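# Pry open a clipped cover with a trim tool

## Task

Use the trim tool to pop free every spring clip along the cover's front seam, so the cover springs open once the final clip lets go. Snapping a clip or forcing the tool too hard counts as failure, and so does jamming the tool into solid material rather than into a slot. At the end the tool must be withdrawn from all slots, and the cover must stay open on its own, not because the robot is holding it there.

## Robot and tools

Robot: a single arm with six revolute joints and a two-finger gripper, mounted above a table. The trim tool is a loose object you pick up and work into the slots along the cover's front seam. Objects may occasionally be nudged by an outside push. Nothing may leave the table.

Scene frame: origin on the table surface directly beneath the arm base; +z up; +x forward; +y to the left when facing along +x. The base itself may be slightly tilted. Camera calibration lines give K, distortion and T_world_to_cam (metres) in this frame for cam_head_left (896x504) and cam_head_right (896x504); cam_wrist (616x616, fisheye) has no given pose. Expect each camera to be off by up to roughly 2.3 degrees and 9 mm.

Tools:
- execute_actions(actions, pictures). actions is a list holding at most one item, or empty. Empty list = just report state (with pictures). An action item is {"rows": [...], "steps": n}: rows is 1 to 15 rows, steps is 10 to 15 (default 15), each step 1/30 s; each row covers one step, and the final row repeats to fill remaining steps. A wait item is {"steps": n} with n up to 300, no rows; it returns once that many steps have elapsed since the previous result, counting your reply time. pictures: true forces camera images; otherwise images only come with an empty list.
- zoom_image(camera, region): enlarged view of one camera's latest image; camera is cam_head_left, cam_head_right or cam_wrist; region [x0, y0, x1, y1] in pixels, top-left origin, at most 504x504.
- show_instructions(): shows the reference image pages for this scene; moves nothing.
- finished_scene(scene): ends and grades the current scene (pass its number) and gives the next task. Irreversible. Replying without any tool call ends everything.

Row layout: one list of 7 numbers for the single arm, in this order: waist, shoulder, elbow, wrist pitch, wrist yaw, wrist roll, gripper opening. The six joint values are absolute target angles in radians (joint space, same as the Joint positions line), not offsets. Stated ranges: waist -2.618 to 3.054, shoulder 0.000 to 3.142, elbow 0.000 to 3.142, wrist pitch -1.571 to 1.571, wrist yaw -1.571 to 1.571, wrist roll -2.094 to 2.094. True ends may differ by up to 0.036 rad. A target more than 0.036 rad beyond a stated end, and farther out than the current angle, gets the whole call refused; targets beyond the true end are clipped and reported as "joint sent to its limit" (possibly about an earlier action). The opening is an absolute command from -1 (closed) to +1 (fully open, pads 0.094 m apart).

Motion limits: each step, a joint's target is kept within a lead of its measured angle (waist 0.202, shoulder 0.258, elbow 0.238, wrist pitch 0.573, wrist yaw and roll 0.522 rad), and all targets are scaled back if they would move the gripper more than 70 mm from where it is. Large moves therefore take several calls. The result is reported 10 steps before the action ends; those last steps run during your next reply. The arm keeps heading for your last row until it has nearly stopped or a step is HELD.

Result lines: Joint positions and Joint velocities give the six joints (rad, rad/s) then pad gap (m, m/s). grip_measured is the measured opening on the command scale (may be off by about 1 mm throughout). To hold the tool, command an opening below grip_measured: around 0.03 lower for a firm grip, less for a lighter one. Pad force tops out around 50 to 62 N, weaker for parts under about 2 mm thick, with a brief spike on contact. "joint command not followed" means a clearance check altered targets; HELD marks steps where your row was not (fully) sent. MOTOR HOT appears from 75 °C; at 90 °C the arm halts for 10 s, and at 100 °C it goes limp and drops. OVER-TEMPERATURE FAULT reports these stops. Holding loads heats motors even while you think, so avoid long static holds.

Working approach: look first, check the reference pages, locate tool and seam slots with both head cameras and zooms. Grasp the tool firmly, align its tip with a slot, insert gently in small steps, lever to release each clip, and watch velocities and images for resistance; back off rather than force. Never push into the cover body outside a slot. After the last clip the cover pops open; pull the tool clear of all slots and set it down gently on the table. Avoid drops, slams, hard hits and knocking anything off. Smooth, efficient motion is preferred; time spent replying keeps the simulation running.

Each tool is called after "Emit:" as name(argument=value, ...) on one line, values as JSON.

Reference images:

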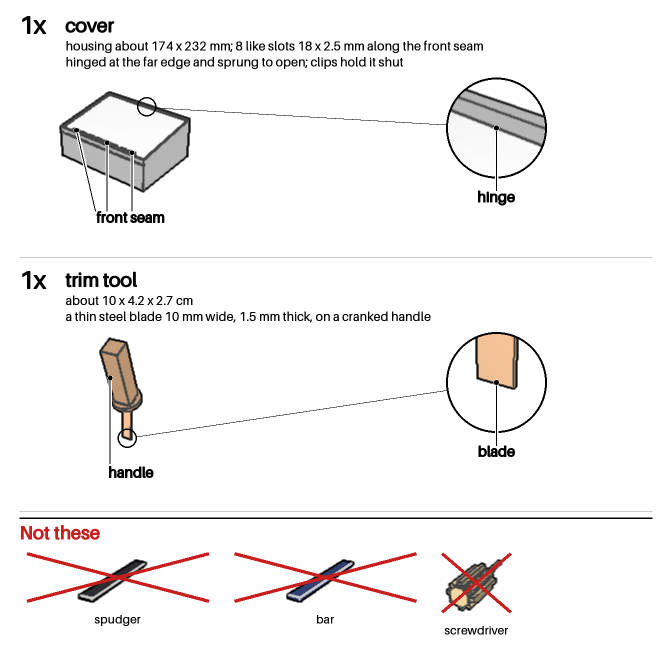

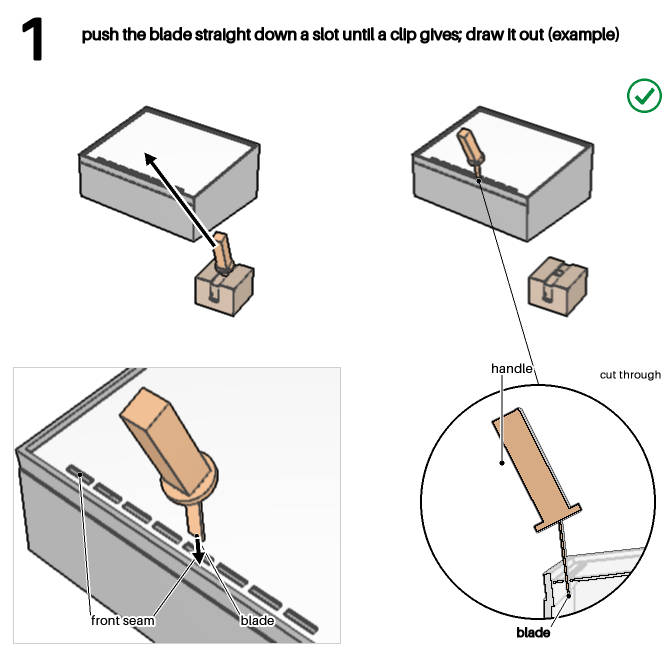

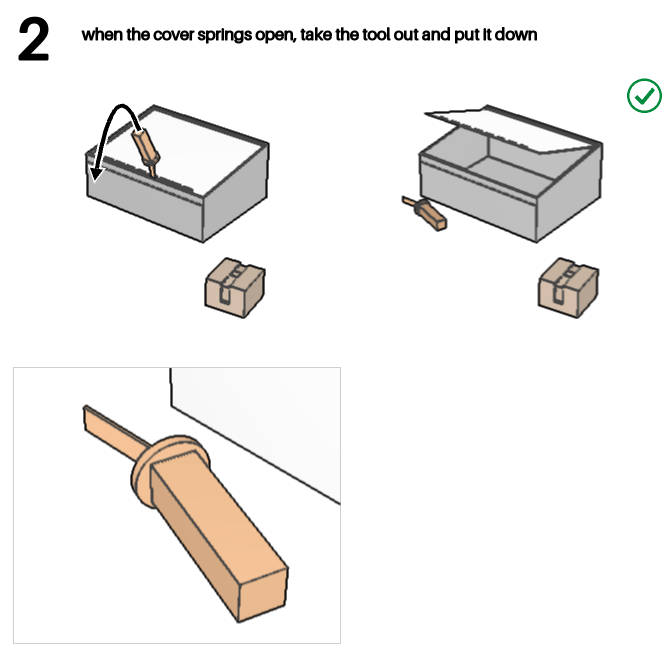

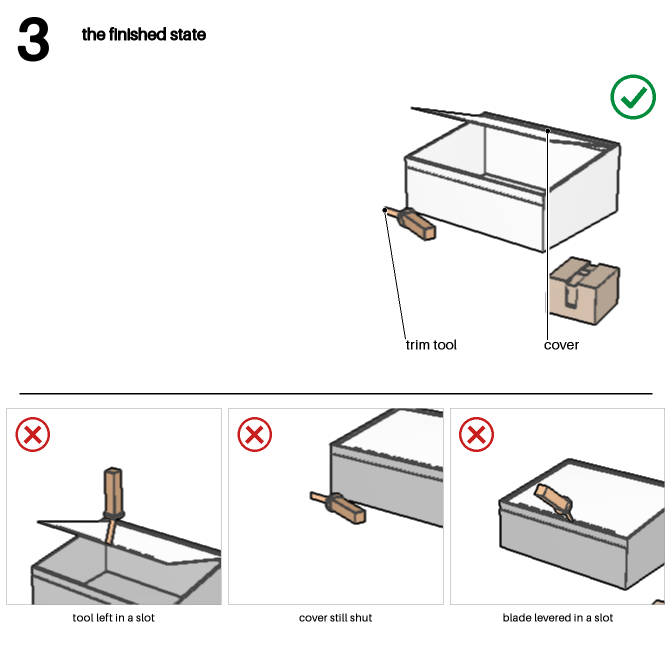

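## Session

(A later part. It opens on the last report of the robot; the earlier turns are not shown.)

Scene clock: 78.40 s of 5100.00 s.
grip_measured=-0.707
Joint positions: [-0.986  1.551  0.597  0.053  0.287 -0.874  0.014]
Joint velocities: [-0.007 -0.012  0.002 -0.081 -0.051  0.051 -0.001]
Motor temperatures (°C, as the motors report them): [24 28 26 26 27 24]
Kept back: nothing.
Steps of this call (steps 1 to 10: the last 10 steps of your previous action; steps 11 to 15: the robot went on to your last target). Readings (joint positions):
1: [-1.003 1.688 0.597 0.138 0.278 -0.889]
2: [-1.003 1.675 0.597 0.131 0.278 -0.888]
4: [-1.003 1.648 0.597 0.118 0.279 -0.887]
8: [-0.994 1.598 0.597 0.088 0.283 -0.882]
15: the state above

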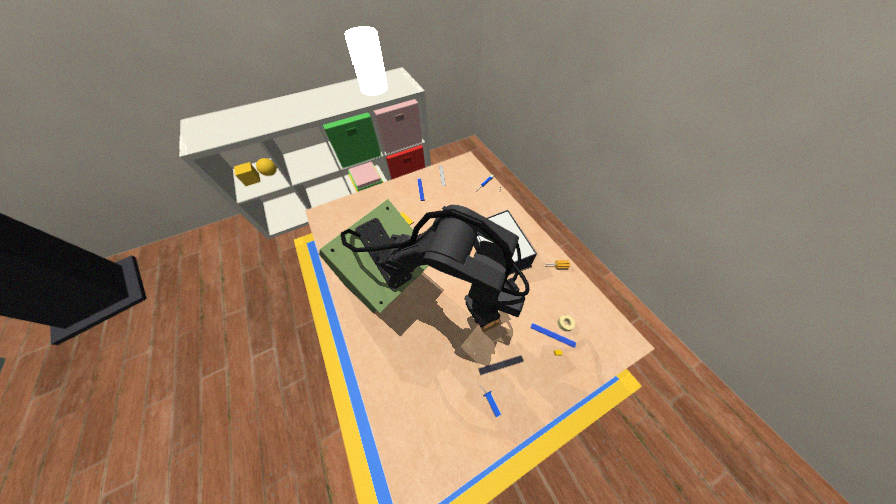

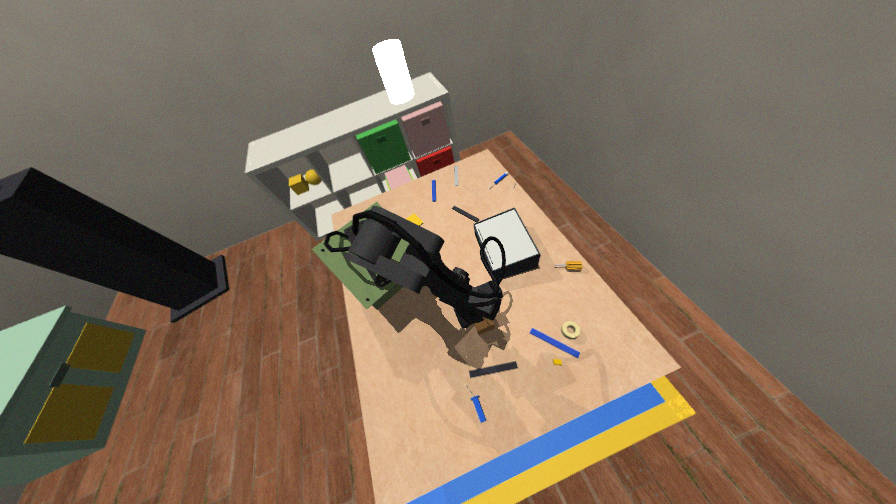

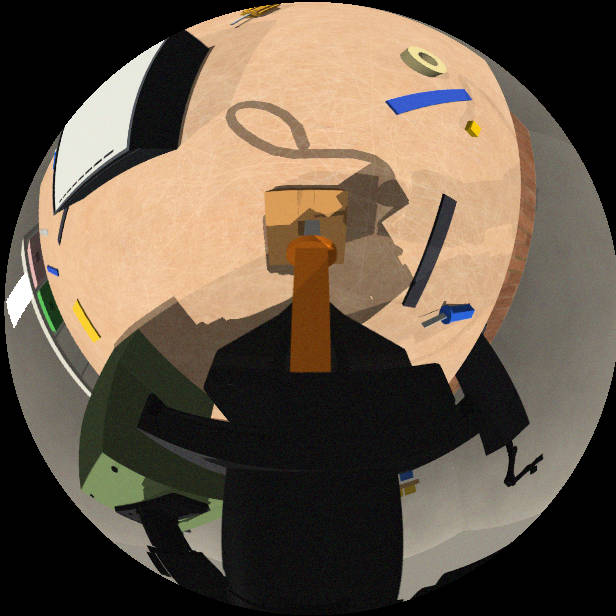

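Emit:
execute_actions(actions=[{"rows": [[-0.975,1.53,0.56,0.02,0.297,-0.86,-0.745],[-0.970,1.51,0.556,0.0,0.299,-0.856,-0.745],[-0.965,1.49,0.552,-0.02,0.301,-0.852,-0.745],[-0.960,1.47,0.548,-0.04,0.304,-0.848,-0.745],[-0.955,1.45,0.544,-0.06,0.307,-0.844,-0.745],[-0.950,1.43,0.540,-0.08,0.310,-0.840,-0.745],[-0.945,1.41,0.536,-0.10,0.313,-0.836,-0.745],[-0.940,1.39,0.532,-0.12,0.316,-0.832,-0.745],[-0.935,1.37,0.528,-0.14,0.319,-0.828,-0.745],[-0.925,1.35,0.524,-0.16,0.322,-0.822,-0.745]], "steps": 15}])

Emit:
execute_actions(actions=[{"steps": 20}], pictures=true)

Scene clock: 79.13 s of 5100.00 s.
grip_measured=-0.707
Joint positions: [-0.979  1.503  0.577  0.007  0.294 -0.864  0.014]
Joint velocities: [ 0.125 -0.574 -0.178 -0.418  0.051  0.066 -0.   ]
Motor temperatures (°C, as the motors report them): [24 28 26 26 27 24]
Steps of this call (steps 1 to 17: the robot went on to your last target; steps 18 to 22: the first 5 steps of this action). Readings (joint positions):
18: [-0.986 1.551 0.597 0.038 0.289 -0.871]
19: [-0.986 1.548 0.595 0.036 0.289 -0.870]
21: [-0.983 1.522 0.584 0.020 0.292 -0.866]
22: the state above

Scene clock: 79.80 s of 5100.00 s.
grip_measured=-0.707
Joint positions: [-0.939  1.361  0.554 -0.14   0.315 -0.832  0.014]
Joint velocities: [ 0.002 -0.012 -0.002 -0.051  0.022 -0.066 -0.001]
Motor temperatures (°C, as the motors report them): [24 28 26 26 27 24]
Kept back: nothing.
Steps of this call (steps 1 to 10: the last 10 steps of your previous action; steps 11 to 20: the robot went on to your last target). Readings (joint positions):
1: [-0.974 1.482 0.572 -0.007 0.296 -0.861]
2: [-0.969 1.460 0.567 -0.023 0.298 -0.858]
4: [-0.958 1.418 0.560 -0.054 0.302 -0.852]
8: [-0.939 1.362 0.554 -0.104 0.310 -0.840]
20: the state above

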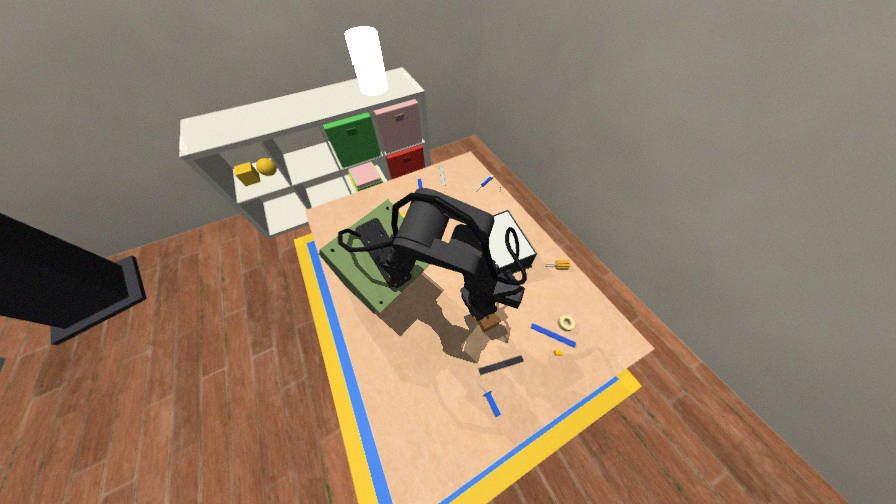

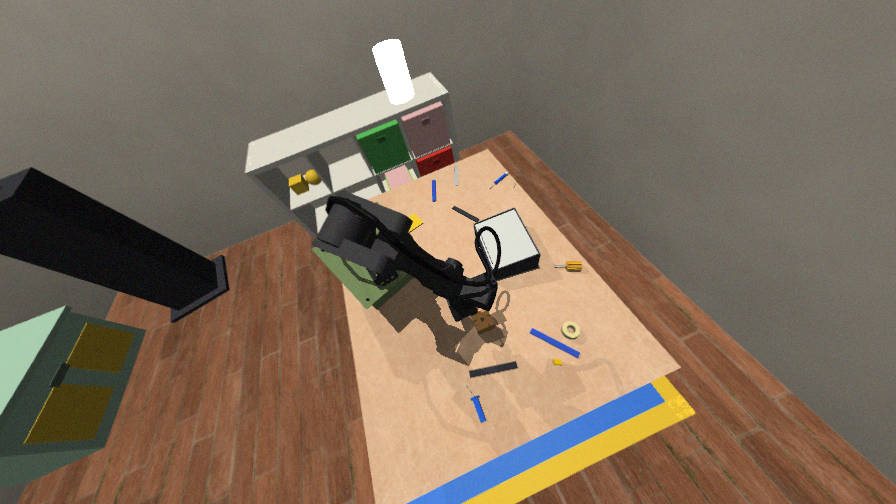

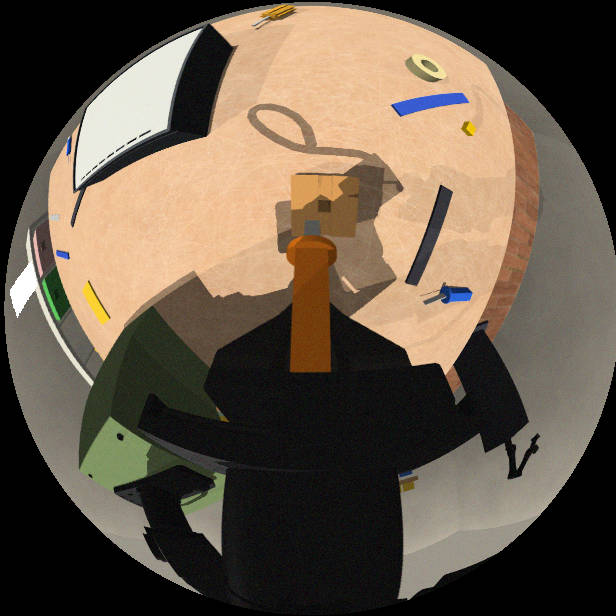

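Emit:
zoom_image(camera="cam_wrist", region=[250, 160, 380, 290])

Region (250, 160, 380, 290) of cam_wrist's 616x616 image, scaled by 3.877, with more detail than that image has.

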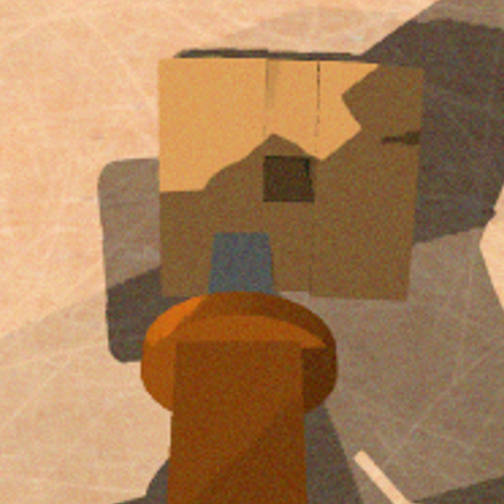

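Emit:
execute_actions(actions=[{"rows": [[-0.925,1.365,0.578,-0.160,0.322,-0.81,-0.745],[-0.905,1.372,0.583,-0.168,0.329,-0.785,-0.745],[-0.880,1.381,0.589,-0.180,0.338,-0.755,-0.745],[-0.850,1.392,0.597,-0.193,0.349,-0.720,-0.745],[-0.818,1.404,0.605,-0.208,0.361,-0.682,-0.745],[-0.785,1.417,0.613,-0.223,0.372,-0.643,-0.745],[-0.752,1.429,0.621,-0.238,0.384,-0.603,-0.745],[-0.719,1.441,0.629,-0.253,0.396,-0.563,-0.745],[-0.686,1.453,0.637,-0.268,0.408,-0.523,-0.745],[-0.653,1.466,0.645,-0.283,0.420,-0.483,-0.745],[-0.620,1.478,0.653,-0.298,0.432,-0.443,-0.745],[-0.587,1.490,0.661,-0.313,0.444,-0.403,-0.745],[-0.554,1.502,0.669,-0.328,0.456,-0.363,-0.745],[-0.521,1.515,0.677,-0.343,0.468,-0.323,-0.745],[-0.488,1.527,0.685,-0.358,0.480,-0.283,-0.745]], "steps": 15}])

Emit:
execute_actions(actions=[{"rows": [[-0.450,1.541,0.695,-0.375,0.493,-0.238,-0.745],[-0.412,1.555,0.704,-0.392,0.507,-0.192,-0.745],[-0.374,1.569,0.713,-0.409,0.520,-0.147,-0.745],[-0.336,1.583,0.723,-0.426,0.534,-0.101,-0.745],[-0.298,1.597,0.732,-0.443,0.547,-0.056,-0.745],[-0.260,1.611,0.741,-0.460,0.561,-0.010,-0.745],[-0.222,1.625,0.751,-0.477,0.574,0.035,-0.745],[-0.184,1.639,0.760,-0.494,0.588,0.081,-0.745],[-0.146,1.653,0.769,-0.511,0.601,0.126,-0.745],[-0.108,1.667,0.779,-0.528,0.615,0.172,-0.745],[-0.070,1.681,0.788,-0.545,0.628,0.217,-0.745],[-0.035,1.694,0.796,-0.561,0.641,0.260,-0.745],[-0.005,1.705,0.803,-0.575,0.651,0.296,-0.745],[0.020,1.715,0.810,-0.587,0.660,0.326,-0.745],[0.039,1.723,0.815,-0.595,0.667,0.349,-0.745]], "steps": 15}])

Emit:
execute_actions(actions=[{"steps": 25}], pictures=true)

Scene clock: 87.30 s of 5100.00 s.
grip_measured=-0.707
Joint positions: [-0.886  1.37   0.562 -0.162  0.336 -0.777  0.014]
Joint velocities: [ 0.75   0.222  0.212 -0.168  0.125  0.579 -0.001]
Motor temperatures (°C, as the motors report them): [24 28 26 26 27 24]
Steps of this call (steps 1 to 15: the robot went on to your last target; steps 16 to 90: nothing new was sent; then 4.33 s passed at rest; steps 91 to 95: the first 5 steps of this action). Readings (joint positions):
91: [-0.939 1.361 0.554 -0.142 0.315 -0.829]
92: [-0.936 1.361 0.554 -0.144 0.318 -0.823]
94: [-0.910 1.363 0.556 -0.153 0.329 -0.797]
95: the state above

Scene clock: 87.80 s of 5100.00 s.
grip_measured=-0.707
Joint positions: [-0.377  1.56   0.69  -0.357  0.488 -0.243  0.014]
Joint velocities: [ 1.057  0.393  0.271 -0.491  0.374  1.179 -0.001]
Motor temperatures (°C, as the motors report them): [24 28 26 26 27 24]
Steps of this call (steps 1 to 10: the last 10 steps of your previous action; steps 11 to 15: the first 5 steps of this action). Readings (joint positions):
11: [-0.522 1.505 0.654 -0.294 0.439 -0.410]
12: [-0.488 1.518 0.662 -0.309 0.451 -0.370]
14: [-0.414 1.545 0.681 -0.341 0.476 -0.286]
15: the state above

Scene clock: 88.63 s of 5100.00 s.
grip_measured=-0.707
Joint positions: [ 0.032  1.71   0.786 -0.578  0.653  0.334  0.014]
Joint velocities: [-0.007 -0.002 -0.012 -0.037  0.007  0.051  0.   ]
Motor temperatures (°C, as the motors report them): [24 28 26 26 27 24]
Kept back: nothing.
Steps of this call (steps 1 to 10: the last 10 steps of your previous action; steps 11 to 25: the robot went on to your last target). Readings (joint positions):
1: [-0.338 1.574 0.699 -0.373 0.501 -0.200]
2: [-0.300 1.588 0.709 -0.389 0.513 -0.156]
4: [-0.224 1.616 0.728 -0.422 0.539 -0.067]
8: [-0.075 1.671 0.764 -0.487 0.589 0.110]
25: the state above

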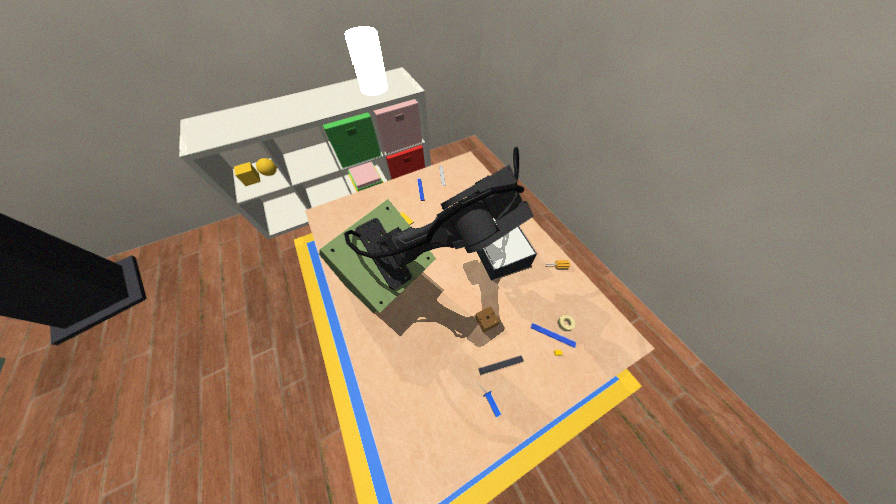

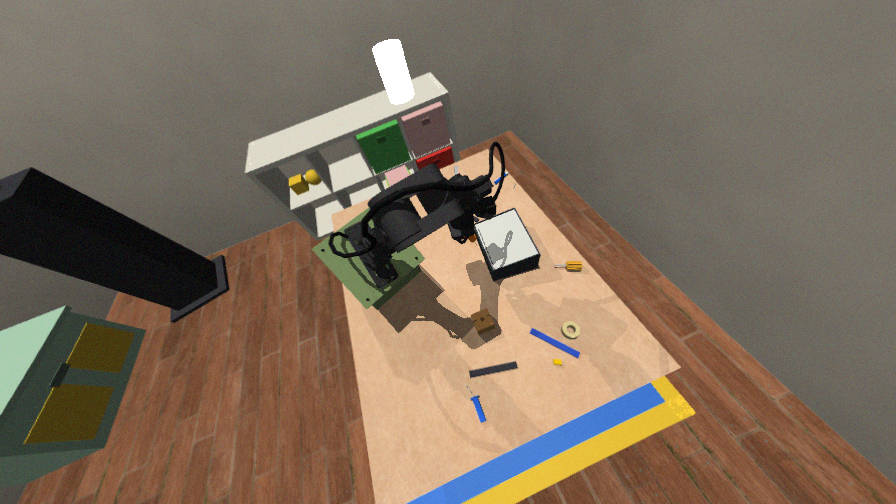

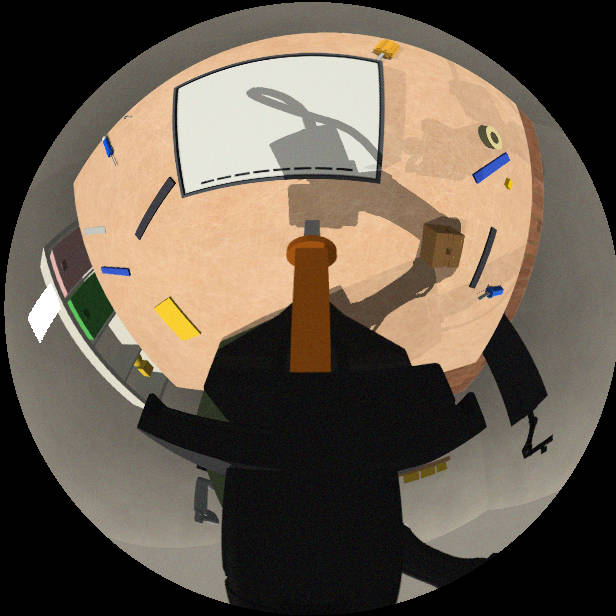

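Emit:
zoom_image(camera="cam_wrist", region=[160, 40, 400, 250])

Region (160, 40, 400, 250) of cam_wrist's 616x616 image, scaled by 2.100, with more detail than that image has; it fills the top 441 rows of this view, and the rest is white.

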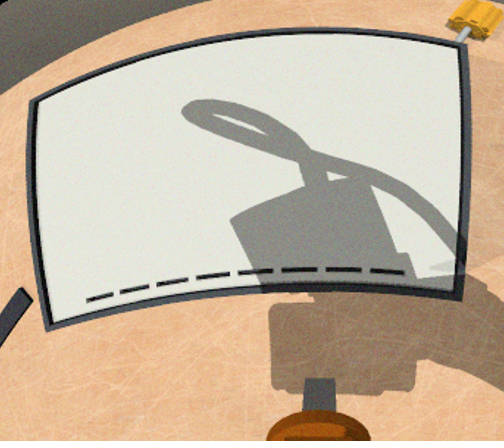

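Emit:
execute_actions(actions=[{"rows": [[0.015,1.72,0.82,-0.57,0.65,0.315,-0.745],[-0.005,1.732,0.828,-0.553,0.647,0.29,-0.745],[-0.025,1.745,0.837,-0.535,0.644,0.265,-0.745],[-0.045,1.758,0.846,-0.517,0.640,0.24,-0.745],[-0.065,1.770,0.855,-0.499,0.637,0.215,-0.745],[-0.085,1.783,0.864,-0.481,0.634,0.19,-0.745],[-0.105,1.796,0.873,-0.463,0.631,0.165,-0.745],[-0.125,1.808,0.882,-0.445,0.628,0.14,-0.745],[-0.145,1.821,0.891,-0.427,0.625,0.115,-0.745],[-0.165,1.834,0.900,-0.409,0.621,0.09,-0.745],[-0.185,1.846,0.909,-0.391,0.618,0.065,-0.745],[-0.205,1.859,0.918,-0.373,0.615,0.04,-0.745],[-0.225,1.872,0.927,-0.355,0.612,0.02,-0.745],[-0.240,1.883,0.934,-0.340,0.609,0.0,-0.745],[-0.250,1.890,0.937,-0.330,0.606,-0.01,-0.745]], "steps": 15}])

Emit:
execute_actions(actions=[{"steps": 25}], pictures=true)

Scene clock: 92.63 s of 5100.00 s.
grip_measured=-0.707
Joint positions: [-0.021  1.733  0.807 -0.562  0.649  0.291  0.014]
Joint velocities: [-0.603  0.359  0.31   0.3   -0.037 -0.462 -0.   ]
Motor temperatures (°C, as the motors report them): [24 28 26 26 27 24]
Steps of this call (steps 1 to 30: the robot went on to your last target; steps 31 to 90: nothing new was sent; then 0.83 s passed at rest; steps 91 to 95: the first 5 steps of this action). Readings (joint positions):
91: [0.031 1.710 0.786 -0.579 0.655 0.337]
92: [0.025 1.710 0.786 -0.578 0.654 0.330]
94: [-0.001 1.721 0.796 -0.572 0.650 0.307]
95: the state above

Scene clock: 93.47 s of 5100.00 s.
grip_measured=-0.707
Joint positions: [-0.255  1.877  0.909 -0.347  0.617  0.002  0.014]
Joint velocities: [ 0.007 -0.007 -0.002 -0.022 -0.066 -0.066  0.   ]
Motor temperatures (°C, as the motors report them): [25 28 26 26 27 24]
Kept back: nothing.
Steps of this call (steps 1 to 10: the last 10 steps of your previous action; steps 11 to 25: the robot went on to your last target). Readings (joint positions):
1: [-0.043 1.745 0.818 -0.550 0.648 0.273]
2: [-0.064 1.759 0.828 -0.536 0.646 0.254]
4: [-0.107 1.785 0.848 -0.505 0.642 0.213]
8: [-0.188 1.836 0.885 -0.439 0.632 0.123]
25: the state above

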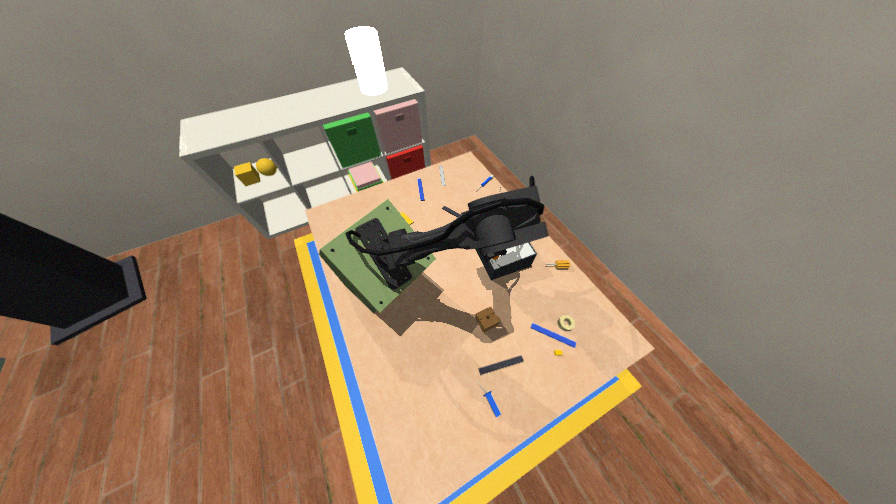

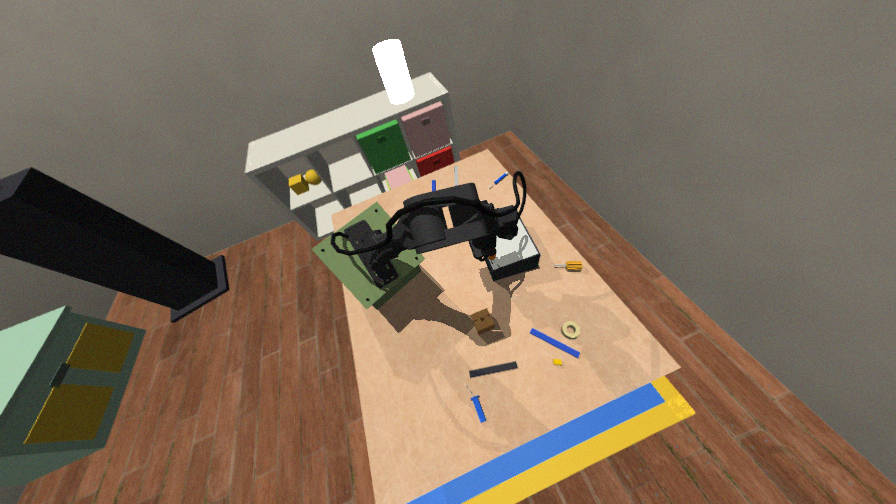

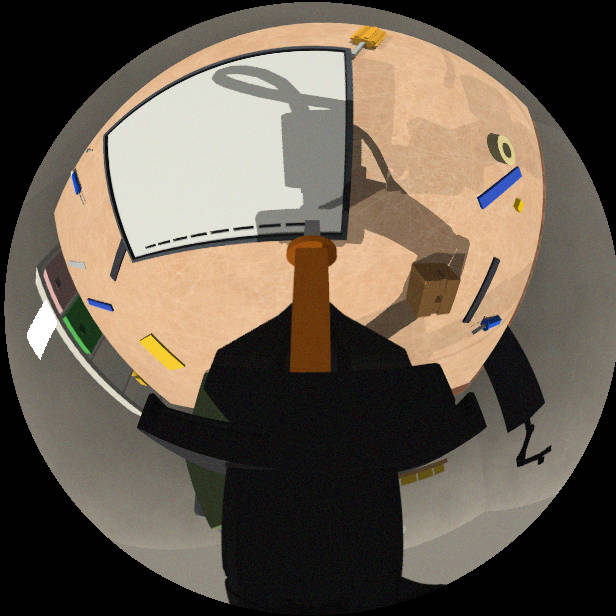

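Emit:
zoom_image(camera="cam_wrist", region=[230, 170, 370, 270])

Emit:
zoom_image(camera="cam_head_right", region=[450, 200, 560, 290])

Region (230, 170, 370, 270) of cam_wrist's 616x616 image, scaled by 3.600, with more detail than that image has; it fills the top 360 rows of this view, and the rest is white.

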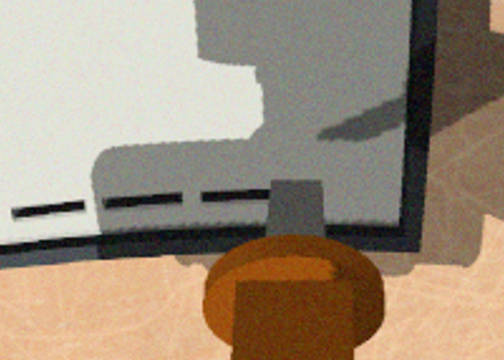

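Region (450, 200, 560, 290) of cam_head_right's 896x504 image, scaled by 4.582, with more detail than that image has; it fills the top 412 rows of this view, and the rest is white.

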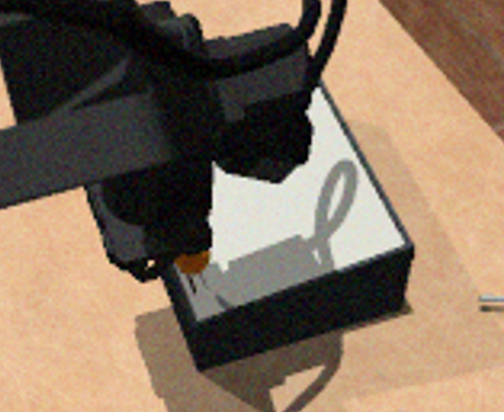

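Emit:
zoom_image(camera="cam_wrist", region=[90, 30, 370, 280])

Region (90, 30, 370, 280) of cam_wrist's 616x616 image, scaled by 1.800, with more detail than that image has; it fills the top 450 rows of this view, and the rest is white.

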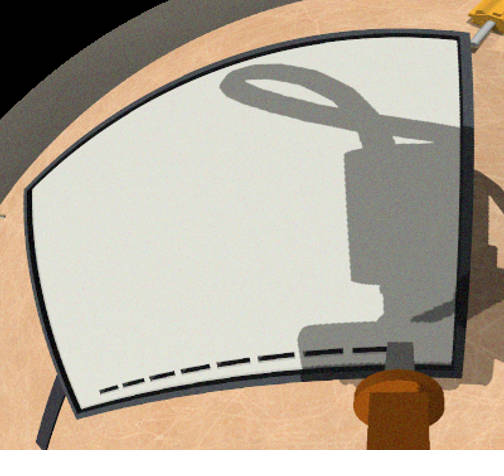

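Emit:
execute_actions(actions=[{"rows": [[-0.245,1.885,0.88,-0.33,0.622,0.02,-0.745],[-0.235,1.885,0.865,-0.315,0.625,0.03,-0.745],[-0.225,1.885,0.85,-0.305,0.627,0.04,-0.745],[-0.218,1.885,0.835,-0.297,0.628,0.045,-0.745],[-0.213,1.885,0.822,-0.292,0.628,0.045,-0.745]], "steps": 15}])

Emit:
execute_actions(actions=[{"steps": 25}], pictures=true)

Emit:
zoom_image(camera="cam_wrist", region=[250, 180, 370, 260])

Scene clock: 97.77 s of 5100.00 s.
grip_measured=-0.707
Joint positions: [-0.246  1.877  0.878 -0.318  0.619  0.019  0.014]
Joint velocities: [ 0.164  0.007 -0.388  0.183 -0.066  0.168  0.   ]
Motor temperatures (°C, as the motors report them): [25 28 26 26 27 24]
Steps of this call (steps 1 to 30: the robot went on to your last target; steps 31 to 90: nothing new was sent; then 1.13 s passed at rest; steps 91 to 95: the first 5 steps of this action). Readings (joint positions):
91: [-0.255 1.877 0.909 -0.345 0.616 0.001]
92: [-0.255 1.877 0.906 -0.341 0.616 0.005]
94: [-0.251 1.877 0.890 -0.325 0.618 0.015]
95: the state above

Scene clock: 98.60 s of 5100.00 s.
grip_measured=-0.707
Joint positions: [-0.229  1.877  0.841 -0.307  0.619  0.036  0.014]
Joint velocities: [-0.012 -0.012  0.007 -0.022 -0.022  0.007  0.   ]
Motor temperatures (°C, as the motors report them): [25 28 26 26 27 24]
Kept back: nothing.
Steps of this call (steps 1 to 10: the last 10 steps of your previous action; steps 11 to 25: the robot went on to your last target). Readings (joint positions):
1: [-0.240 1.877 0.865 -0.315 0.619 0.023]
2: [-0.235 1.877 0.855 -0.315 0.619 0.025]
4: [-0.229 1.877 0.842 -0.315 0.619 0.029]
8: [-0.229 1.877 0.841 -0.311 0.619 0.033]
25: the state above

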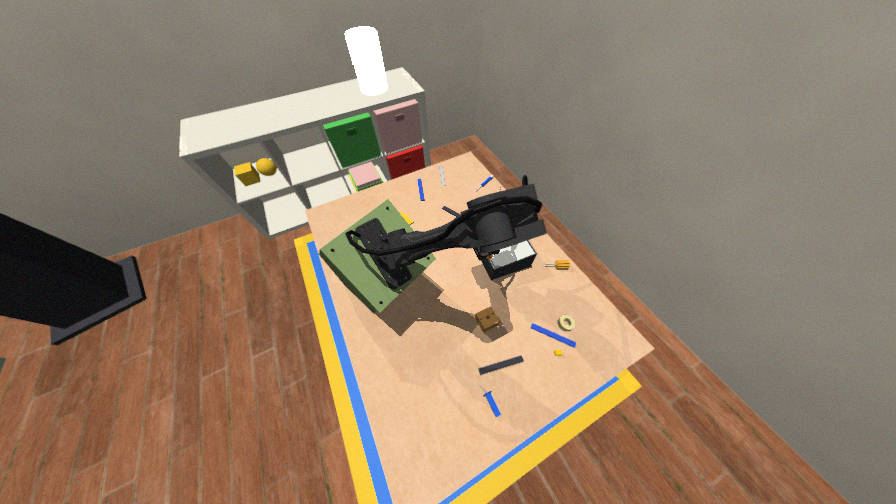

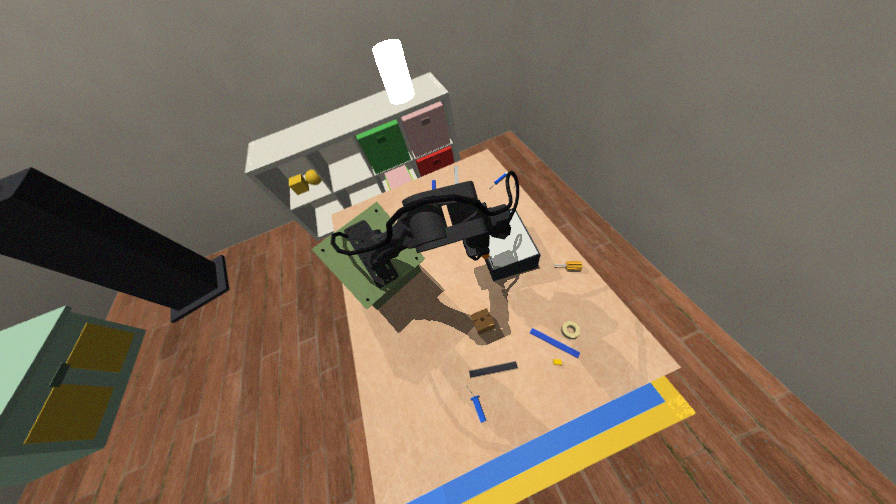

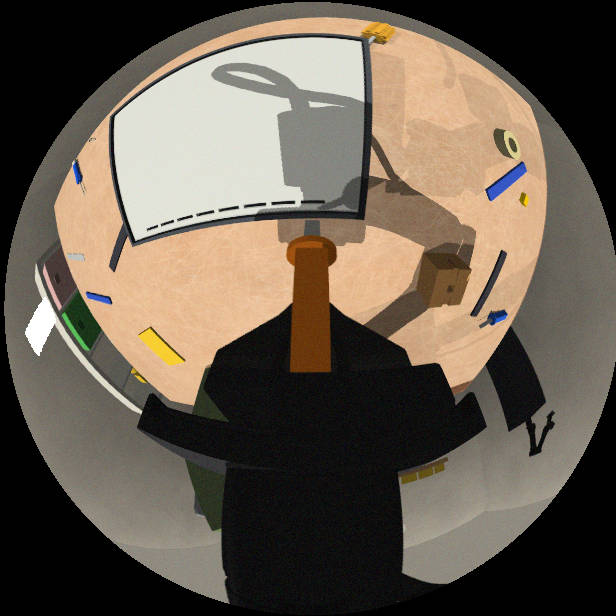

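Region (250, 180, 370, 260) of cam_wrist's 616x616 image, scaled by 4.200, with more detail than that image has.

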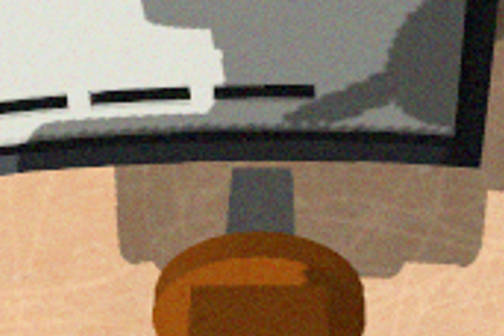

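Emit:
execute_actions(actions=[{"rows": [[-0.229,1.888,0.86,-0.315,0.622,0.03,-0.745],[-0.229,1.891,0.875,-0.32,0.622,0.03,-0.745],[-0.229,1.894,0.887,-0.325,0.622,0.03,-0.745],[-0.229,1.895,0.897,-0.325,0.622,0.03,-0.745]], "steps": 15}])

Emit:
execute_actions(actions=[{"steps": 25}], pictures=true)

Emit:
zoom_image(camera="cam_wrist", region=[250, 180, 370, 260])

Scene clock: 101.47 s of 5100.00 s.
grip_measured=-0.707
Joint positions: [-0.229  1.879  0.855 -0.315  0.619  0.036  0.014]
Joint velocities: [ 0.007  0.027  0.183 -0.022  0.007 -0.051  0.001]
Motor temperatures (°C, as the motors report them): [25 28 26 26 27 24]
Steps of this call (steps 1 to 15: the robot went on to your last target; steps 16 to 81: nothing new was sent; steps 82 to 86: the first 5 steps of this action). Readings (joint positions):
82: [-0.229 1.877 0.841 -0.307 0.619 0.036]
83: [-0.229 1.877 0.841 -0.307 0.619 0.036]
85: [-0.229 1.878 0.848 -0.313 0.619 0.036]
86: the state above

Scene clock: 102.30 s of 5100.00 s.
grip_measured=-0.707
Joint positions: [-0.229  1.88   0.871 -0.315  0.619  0.036  0.014]
Joint velocities: [-0.002  0.007 -0.012  0.007  0.022  0.037 -0.   ]
Motor temperatures (°C, as the motors report them): [25 28 26 26 27 24]
Kept back: nothing.
Steps of this call (steps 1 to 10: the last 10 steps of your previous action; steps 11 to 25: the robot went on to your last target). Readings (joint positions):
1: [-0.229 1.880 0.861 -0.315 0.619 0.036]
2: [-0.229 1.880 0.866 -0.315 0.619 0.036]
4: [-0.229 1.880 0.871 -0.315 0.619 0.036]
8: [-0.229 1.880 0.871 -0.315 0.619 0.036]
25: the state above

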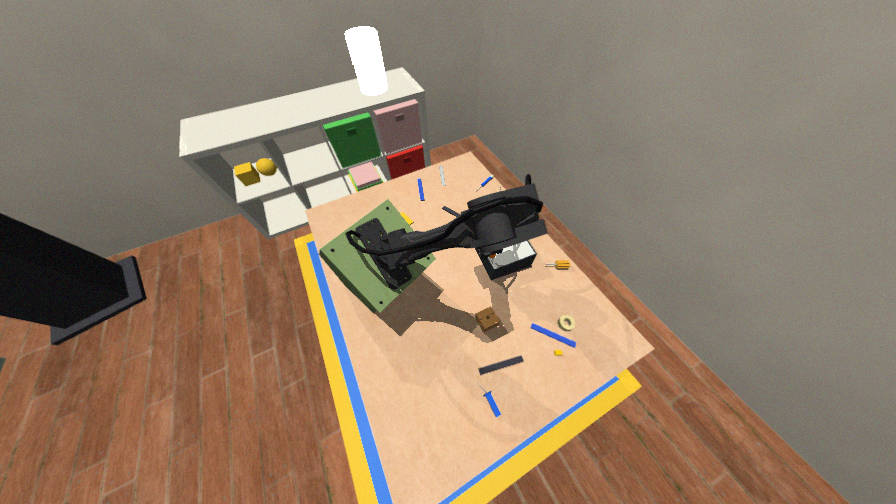

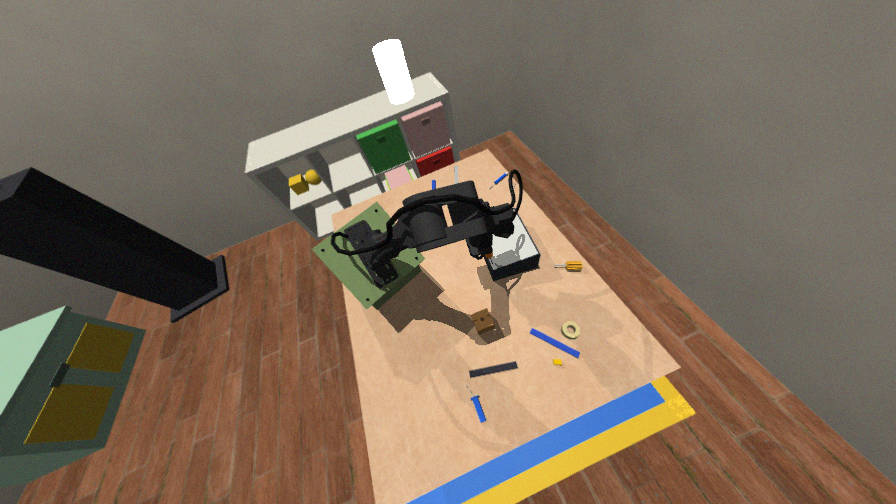

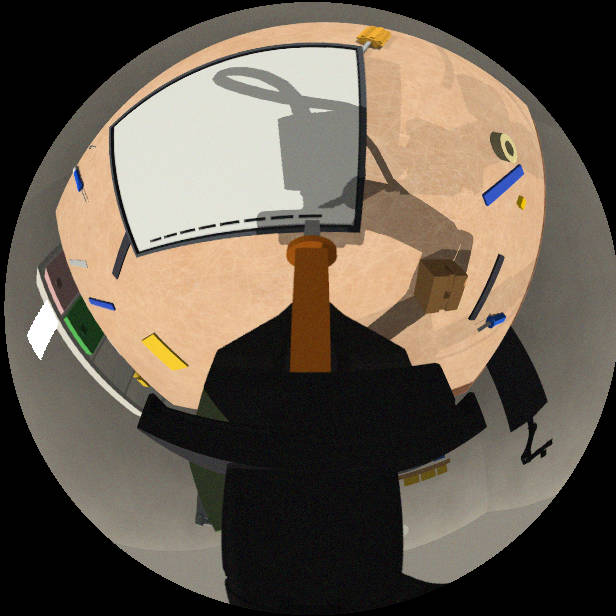

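Region (250, 180, 370, 260) of cam_wrist's 616x616 image, scaled by 4.200, with more detail than that image has.

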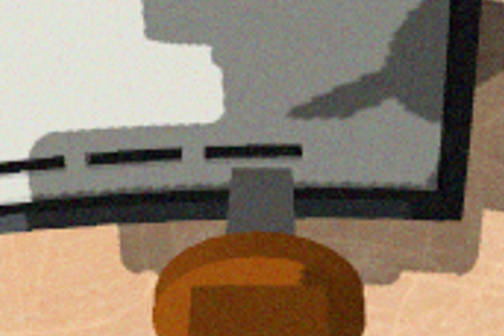

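Emit:
execute_actions(actions=[{"rows": [[-0.235,1.90,0.87,-0.305,0.612,0.025,-0.745],[-0.240,1.905,0.855,-0.29,0.608,0.02,-0.745],[-0.245,1.910,0.845,-0.28,0.606,0.015,-0.745],[-0.250,1.915,0.838,-0.27,0.605,0.01,-0.745],[-0.250,1.918,0.833,-0.26,0.605,0.01,-0.745]], "steps": 15}])

Emit:
execute_actions(actions=[{"steps": 25}], pictures=true)

Emit:
zoom_image(camera="cam_wrist", region=[250, 180, 370, 260])

Scene clock: 105.97 s of 5100.00 s.
grip_measured=-0.707
Joint positions: [-0.238  1.891  0.871 -0.298  0.617  0.028  0.014]
Joint velocities: [-0.139  0.149 -0.017  0.139 -0.007 -0.154 -0.   ]
Motor temperatures (°C, as the motors report them): [25 28 26 26 27 24]
Steps of this call (steps 1 to 15: the robot went on to your last target; steps 16 to 90: nothing new was sent; then 0.50 s passed at rest; steps 91 to 95: the first 5 steps of this action). Readings (joint positions):
91: [-0.229 1.880 0.871 -0.315 0.619 0.035]
92: [-0.229 1.880 0.871 -0.313 0.619 0.035]
94: [-0.234 1.887 0.871 -0.304 0.618 0.030]
95: the state above

Scene clock: 106.80 s of 5100.00 s.
grip_measured=-0.707
Joint positions: [-0.247  1.902  0.858 -0.275  0.615  0.019  0.014]
Joint velocities: [-0.002 -0.012 -0.007 -0.037  0.037  0.037 -0.   ]
Motor temperatures (°C, as the motors report them): [25 28 26 26 27 24]
Kept back: nothing.
Steps of this call (steps 1 to 10: the last 10 steps of your previous action; steps 11 to 25: the robot went on to your last target). Readings (joint positions):
1: [-0.241 1.896 0.871 -0.294 0.617 0.026]
2: [-0.244 1.900 0.870 -0.289 0.616 0.025]
4: [-0.247 1.902 0.863 -0.283 0.616 0.023]
8: [-0.247 1.902 0.858 -0.281 0.615 0.021]
25: the state above

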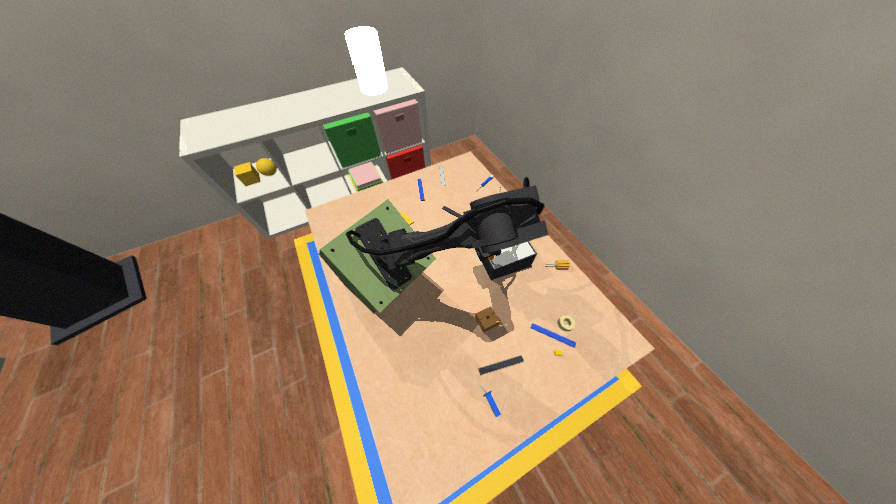

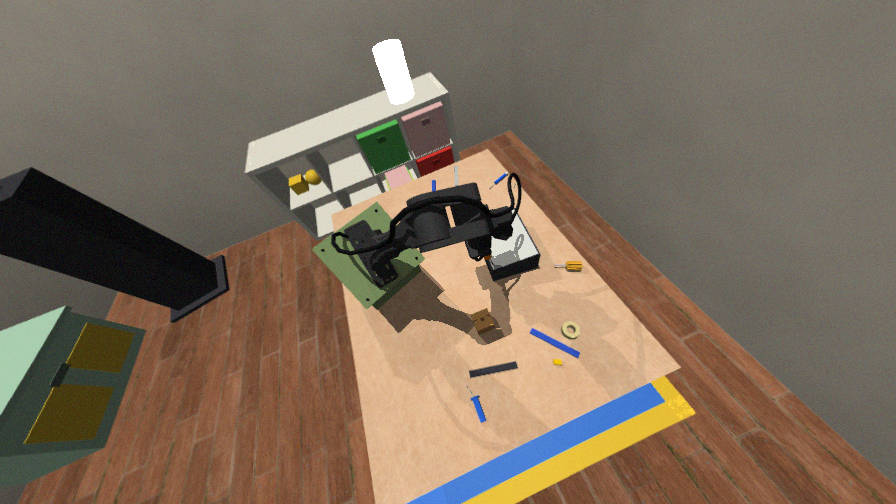

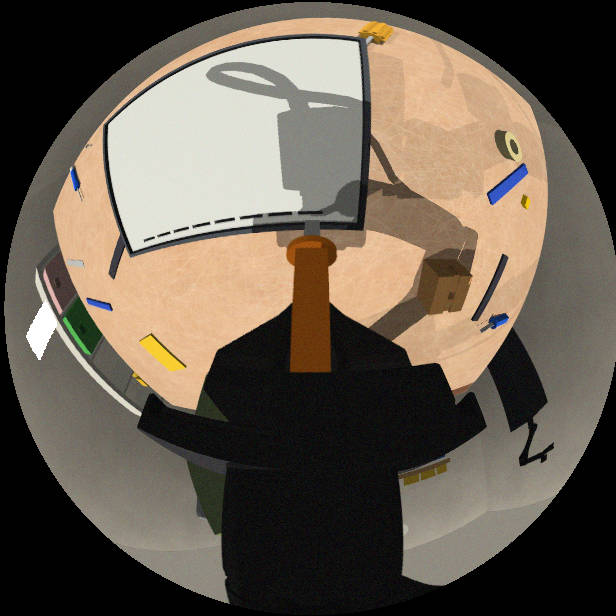

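Region (250, 180, 370, 260) of cam_wrist's 616x616 image, scaled by 4.200, with more detail than that image has.

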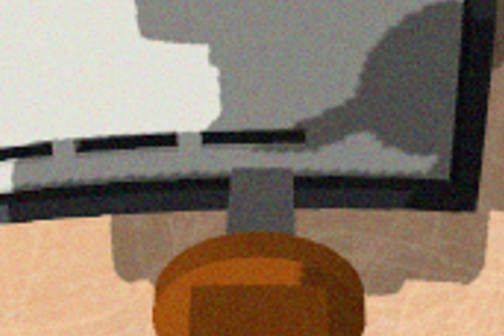

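Emit:
zoom_image(camera="cam_head_right", region=[465, 235, 525, 285])

Emit:
zoom_image(camera="cam_head_left", region=[470, 235, 530, 285])

Region (465, 235, 525, 285) of cam_head_right's 896x504 image, scaled by 8.400, with more detail than that image has.

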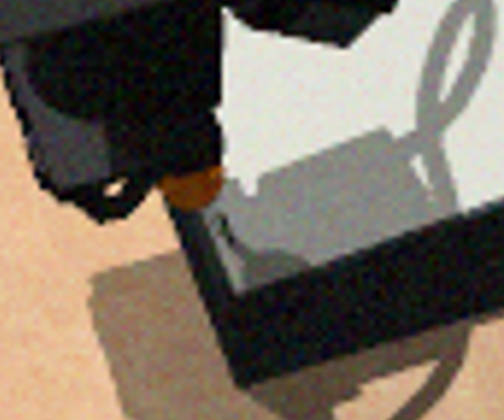

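Region (470, 235, 530, 285) of cam_head_left's 896x504 image, scaled by 8.400, with more detail than that image has.

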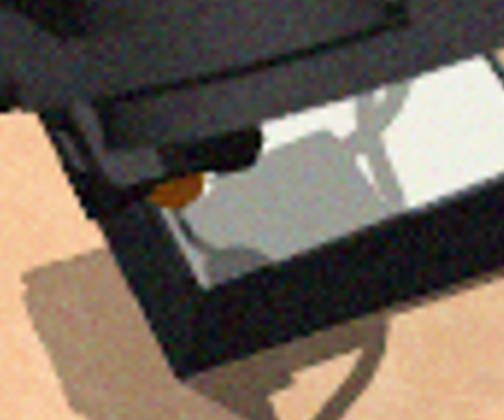

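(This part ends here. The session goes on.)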